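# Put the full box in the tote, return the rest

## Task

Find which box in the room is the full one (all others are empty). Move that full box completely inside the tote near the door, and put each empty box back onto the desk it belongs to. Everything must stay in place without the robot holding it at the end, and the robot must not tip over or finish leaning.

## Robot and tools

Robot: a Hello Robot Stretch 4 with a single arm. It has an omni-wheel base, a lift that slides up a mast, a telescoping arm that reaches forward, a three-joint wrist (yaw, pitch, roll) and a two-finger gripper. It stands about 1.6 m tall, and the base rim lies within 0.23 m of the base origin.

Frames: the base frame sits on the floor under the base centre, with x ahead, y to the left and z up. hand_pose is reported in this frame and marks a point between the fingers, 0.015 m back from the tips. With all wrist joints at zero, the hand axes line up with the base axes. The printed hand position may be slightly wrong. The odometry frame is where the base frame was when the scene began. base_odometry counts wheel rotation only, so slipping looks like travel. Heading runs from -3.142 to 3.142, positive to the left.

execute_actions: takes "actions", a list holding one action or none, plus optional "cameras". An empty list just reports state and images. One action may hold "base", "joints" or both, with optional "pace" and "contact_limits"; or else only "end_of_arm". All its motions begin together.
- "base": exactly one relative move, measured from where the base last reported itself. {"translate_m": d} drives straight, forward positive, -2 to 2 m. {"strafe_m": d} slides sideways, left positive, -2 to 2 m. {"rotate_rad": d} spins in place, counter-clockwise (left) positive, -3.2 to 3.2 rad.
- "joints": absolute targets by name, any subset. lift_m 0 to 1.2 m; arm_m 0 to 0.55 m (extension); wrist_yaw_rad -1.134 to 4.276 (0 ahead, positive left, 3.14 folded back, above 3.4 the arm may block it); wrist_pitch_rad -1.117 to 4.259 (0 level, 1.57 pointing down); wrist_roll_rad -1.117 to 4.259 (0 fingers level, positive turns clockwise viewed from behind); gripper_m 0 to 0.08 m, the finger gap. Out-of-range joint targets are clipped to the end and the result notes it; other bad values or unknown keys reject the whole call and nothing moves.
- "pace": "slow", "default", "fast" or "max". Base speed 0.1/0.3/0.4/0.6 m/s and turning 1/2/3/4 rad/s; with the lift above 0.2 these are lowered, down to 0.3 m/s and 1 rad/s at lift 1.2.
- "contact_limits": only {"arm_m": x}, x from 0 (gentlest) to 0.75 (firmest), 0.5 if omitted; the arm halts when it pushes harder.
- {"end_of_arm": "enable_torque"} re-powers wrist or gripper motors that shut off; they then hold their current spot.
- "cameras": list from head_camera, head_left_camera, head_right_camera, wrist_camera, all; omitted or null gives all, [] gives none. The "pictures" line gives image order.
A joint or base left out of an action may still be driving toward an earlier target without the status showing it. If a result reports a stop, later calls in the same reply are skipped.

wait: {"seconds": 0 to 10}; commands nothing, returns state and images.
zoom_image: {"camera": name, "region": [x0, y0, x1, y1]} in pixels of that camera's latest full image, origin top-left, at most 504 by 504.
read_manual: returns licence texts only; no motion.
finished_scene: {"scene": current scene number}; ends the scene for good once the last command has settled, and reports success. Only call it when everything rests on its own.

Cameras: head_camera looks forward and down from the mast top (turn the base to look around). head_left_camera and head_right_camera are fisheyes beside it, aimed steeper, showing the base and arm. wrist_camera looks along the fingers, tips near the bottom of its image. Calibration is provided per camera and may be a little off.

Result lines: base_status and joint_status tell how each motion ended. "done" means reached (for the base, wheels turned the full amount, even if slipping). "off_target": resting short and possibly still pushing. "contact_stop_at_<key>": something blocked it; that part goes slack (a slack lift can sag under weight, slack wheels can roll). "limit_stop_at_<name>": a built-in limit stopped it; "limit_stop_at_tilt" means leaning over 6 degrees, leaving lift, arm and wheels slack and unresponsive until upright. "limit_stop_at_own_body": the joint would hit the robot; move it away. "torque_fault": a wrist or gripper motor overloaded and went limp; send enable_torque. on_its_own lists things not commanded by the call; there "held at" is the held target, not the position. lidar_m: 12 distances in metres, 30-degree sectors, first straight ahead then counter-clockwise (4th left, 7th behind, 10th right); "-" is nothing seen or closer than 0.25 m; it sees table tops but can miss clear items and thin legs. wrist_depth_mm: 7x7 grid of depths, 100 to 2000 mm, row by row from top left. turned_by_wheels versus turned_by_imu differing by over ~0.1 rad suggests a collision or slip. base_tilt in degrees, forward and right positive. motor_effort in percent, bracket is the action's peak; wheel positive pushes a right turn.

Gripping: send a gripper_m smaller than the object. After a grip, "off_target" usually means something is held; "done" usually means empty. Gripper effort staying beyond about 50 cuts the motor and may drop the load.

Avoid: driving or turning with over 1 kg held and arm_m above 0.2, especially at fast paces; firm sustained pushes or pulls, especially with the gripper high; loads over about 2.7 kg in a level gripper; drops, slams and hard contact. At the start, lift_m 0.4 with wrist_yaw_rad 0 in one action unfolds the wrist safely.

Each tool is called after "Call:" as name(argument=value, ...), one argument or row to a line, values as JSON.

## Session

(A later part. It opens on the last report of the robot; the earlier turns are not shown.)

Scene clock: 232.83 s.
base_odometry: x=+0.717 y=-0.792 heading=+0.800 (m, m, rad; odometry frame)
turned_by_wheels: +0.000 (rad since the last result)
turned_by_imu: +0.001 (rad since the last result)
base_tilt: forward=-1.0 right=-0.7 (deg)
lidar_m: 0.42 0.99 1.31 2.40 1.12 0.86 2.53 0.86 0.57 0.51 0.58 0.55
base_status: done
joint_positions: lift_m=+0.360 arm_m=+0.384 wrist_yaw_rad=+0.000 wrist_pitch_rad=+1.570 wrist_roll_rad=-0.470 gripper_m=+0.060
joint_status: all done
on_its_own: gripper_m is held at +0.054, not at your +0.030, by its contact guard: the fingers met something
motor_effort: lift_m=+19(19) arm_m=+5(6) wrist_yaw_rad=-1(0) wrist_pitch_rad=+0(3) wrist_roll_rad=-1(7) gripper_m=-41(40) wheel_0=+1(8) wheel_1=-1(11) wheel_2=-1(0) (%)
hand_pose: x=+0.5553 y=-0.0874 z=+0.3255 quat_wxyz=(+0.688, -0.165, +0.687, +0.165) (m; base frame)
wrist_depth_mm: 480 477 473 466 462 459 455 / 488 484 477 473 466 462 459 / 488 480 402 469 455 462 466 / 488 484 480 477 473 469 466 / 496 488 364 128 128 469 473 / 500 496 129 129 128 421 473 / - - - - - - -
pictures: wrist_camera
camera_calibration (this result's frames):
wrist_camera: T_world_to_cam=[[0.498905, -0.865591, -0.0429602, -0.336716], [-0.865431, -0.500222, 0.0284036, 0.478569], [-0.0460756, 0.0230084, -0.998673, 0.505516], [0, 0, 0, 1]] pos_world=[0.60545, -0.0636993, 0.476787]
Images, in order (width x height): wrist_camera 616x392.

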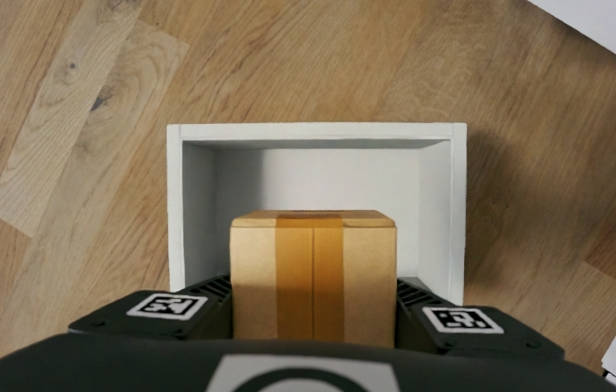

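Call:
execute_actions(
  actions=[
    {"joints":{"lift_m":0.068,"arm_m":0.4},"pace":"fast"},
  ],
  cameras=["wrist_camera"],
)

Call:
execute_actions(
  actions=[
    {"joints":{"gripper_m":0.08}},
  ],
  cameras=[],
)

Call:
execute_actions(
  actions=[
    {"joints":{"lift_m":0.2},"pace":"max"},
  ],
  cameras=["wrist_camera"],
)

Scene clock: 242.93 s.
base_odometry: x=+0.717 y=-0.792 heading=+0.800 (m, m, rad; odometry frame)
turned_by_wheels: +0.000 (rad since the last result)
turned_by_imu: +0.000 (rad since the last result)
base_tilt: forward=-0.9 right=-0.8 (deg)
lidar_m: 0.49 0.99 1.31 2.38 1.12 0.87 2.53 0.86 0.58 0.49 0.55 0.52
base_status: not commanded
joint_positions: lift_m=+0.068 arm_m=+0.399 wrist_yaw_rad=+0.000 wrist_pitch_rad=+1.570 wrist_roll_rad=-0.470 gripper_m=+0.060
joint_status: all done
on_its_own: gripper_m is held at +0.054, not at your +0.030, by its contact guard: the fingers met something
motor_effort: lift_m=+18(17) arm_m=+5(6) wrist_yaw_rad=+0(1) wrist_pitch_rad=-2(2) wrist_roll_rad=-1(1) gripper_m=-41(40) wheel_0=+1(1) wheel_1=-1(1) wheel_2=-1(1) (%)
hand_pose: x=+0.5702 y=-0.0874 z=+0.0336 quat_wxyz=(+0.688, -0.165, +0.687, +0.165) (m; base frame)
wrist_depth_mm: - - - - - - - / 118 114 116 117 116 114 - / 182 183 182 180 179 177 176 / 186 185 183 181 179 178 177 / 187 186 184 128 128 179 178 / 189 187 130 129 128 180 179 / - - - - - - -
pictures: wrist_camera
camera_calibration (this result's frames):
wrist_camera: T_world_to_cam=[[0.498718, -0.865693, -0.0430789, -0.356606], [-0.865526, -0.500046, 0.0286096, 0.499846], [-0.0463086, 0.0230178, -0.998662, 0.214797], [0, 0, 0, 1]] pos_world=[0.620423, -0.0637096, 0.184847]
Images, in order (width x height): wrist_camera 616x392.

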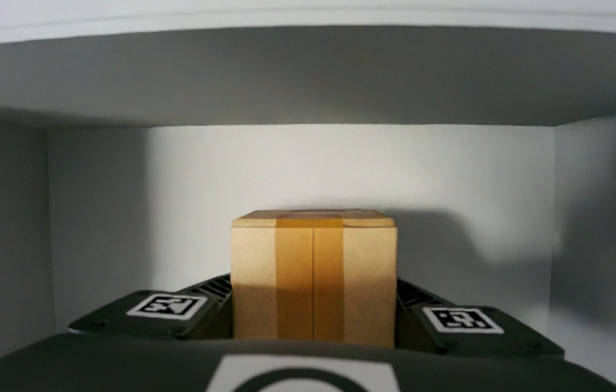

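Scene clock: 243.87 s.
base_odometry: x=+0.717 y=-0.792 heading=+0.800 (m, m, rad; odometry frame)
turned_by_wheels: +0.000 (rad since the last result)
turned_by_imu: +0.000 (rad since the last result)
base_tilt: forward=-1.0 right=-0.9 (deg)
lidar_m: 0.48 0.99 1.31 2.41 1.12 0.87 2.51 0.85 0.58 0.51 0.57 0.53
base_status: not commanded
joint_positions: lift_m=+0.068 arm_m=+0.399 wrist_yaw_rad=+0.000 wrist_pitch_rad=+1.570 wrist_roll_rad=-0.470 gripper_m=+0.080
joint_status: all done
motor_effort: lift_m=+18(18) arm_m=+5(5) wrist_yaw_rad=+1(0) wrist_pitch_rad=-1(1) wrist_roll_rad=-1(1) gripper_m=+2(36) wheel_0=+1(1) wheel_1=-1(1) wheel_2=-1(1) (%)
hand_pose: x=+0.5702 y=-0.0874 z=+0.0336 quat_wxyz=(+0.688, -0.165, +0.687, +0.165) (m; base frame)
wrist_depth_mm: - - - - - - - / 117 114 115 116 115 114 - / 181 184 183 181 180 178 176 / 186 186 183 181 180 179 178 / 188 187 185 133 180 180 179 / 183 110 135 134 133 111 - / - - - - - - -
pictures: none
No camera images: the call's "cameras" was empty. Leave "cameras" out to get every camera's image.

Scene clock: 244.87 s.
base_odometry: x=+0.717 y=-0.792 heading=+0.800 (m, m, rad; odometry frame)
turned_by_wheels: +0.000 (rad since the last result)
turned_by_imu: +0.000 (rad since the last result)
base_tilt: forward=-1.0 right=-0.8 (deg)
lidar_m: 0.62 0.99 1.31 2.39 1.11 0.86 2.52 0.86 0.57 0.51 0.57 0.51
base_status: not commanded
joint_positions: lift_m=+0.200 arm_m=+0.399 wrist_yaw_rad=+0.000 wrist_pitch_rad=+1.570 wrist_roll_rad=-0.470 gripper_m=+0.080
joint_status: all done
motor_effort: lift_m=+20(24) arm_m=+5(5) wrist_yaw_rad=+1(0) wrist_pitch_rad=-1(2) wrist_roll_rad=-1(1) gripper_m=+2(3) wheel_0=+1(1) wheel_1=-1(1) wheel_2=-1(1) (%)
hand_pose: x=+0.5702 y=-0.0874 z=+0.1655 quat_wxyz=(+0.688, -0.165, +0.687, +0.165) (m; base frame)
wrist_depth_mm: 320 317 314 312 309 306 303 / 324 320 317 312 309 307 306 / 202 233 243 247 246 222 191 / 216 278 319 310 312 258 194 / 215 277 320 266 314 257 193 / 330 110 151 268 267 111 312 / - - - - - - -
pictures: wrist_camera
camera_calibration (this result's frames):
wrist_camera: T_world_to_cam=[[0.498671, -0.865721, -0.0430669, -0.350907], [-0.865555, -0.499997, 0.0285887, 0.496107], [-0.0462831, 0.0230204, -0.998663, 0.346512], [0, 0, 0, 1]] pos_world=[0.620432, -0.0637124, 0.316753]
Images, in order (width x height): wrist_camera 616x392.

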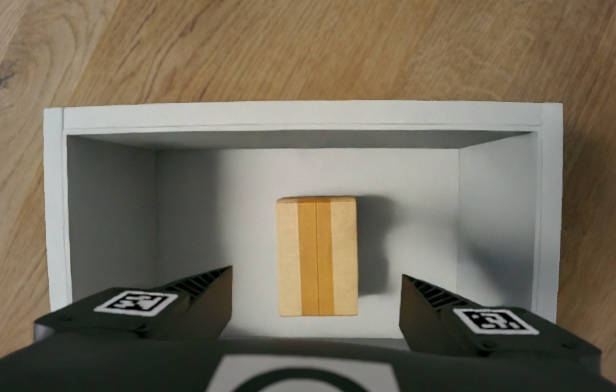

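Call:
finished_scene(
  scene=2,
)

The scene is finished: the task was done.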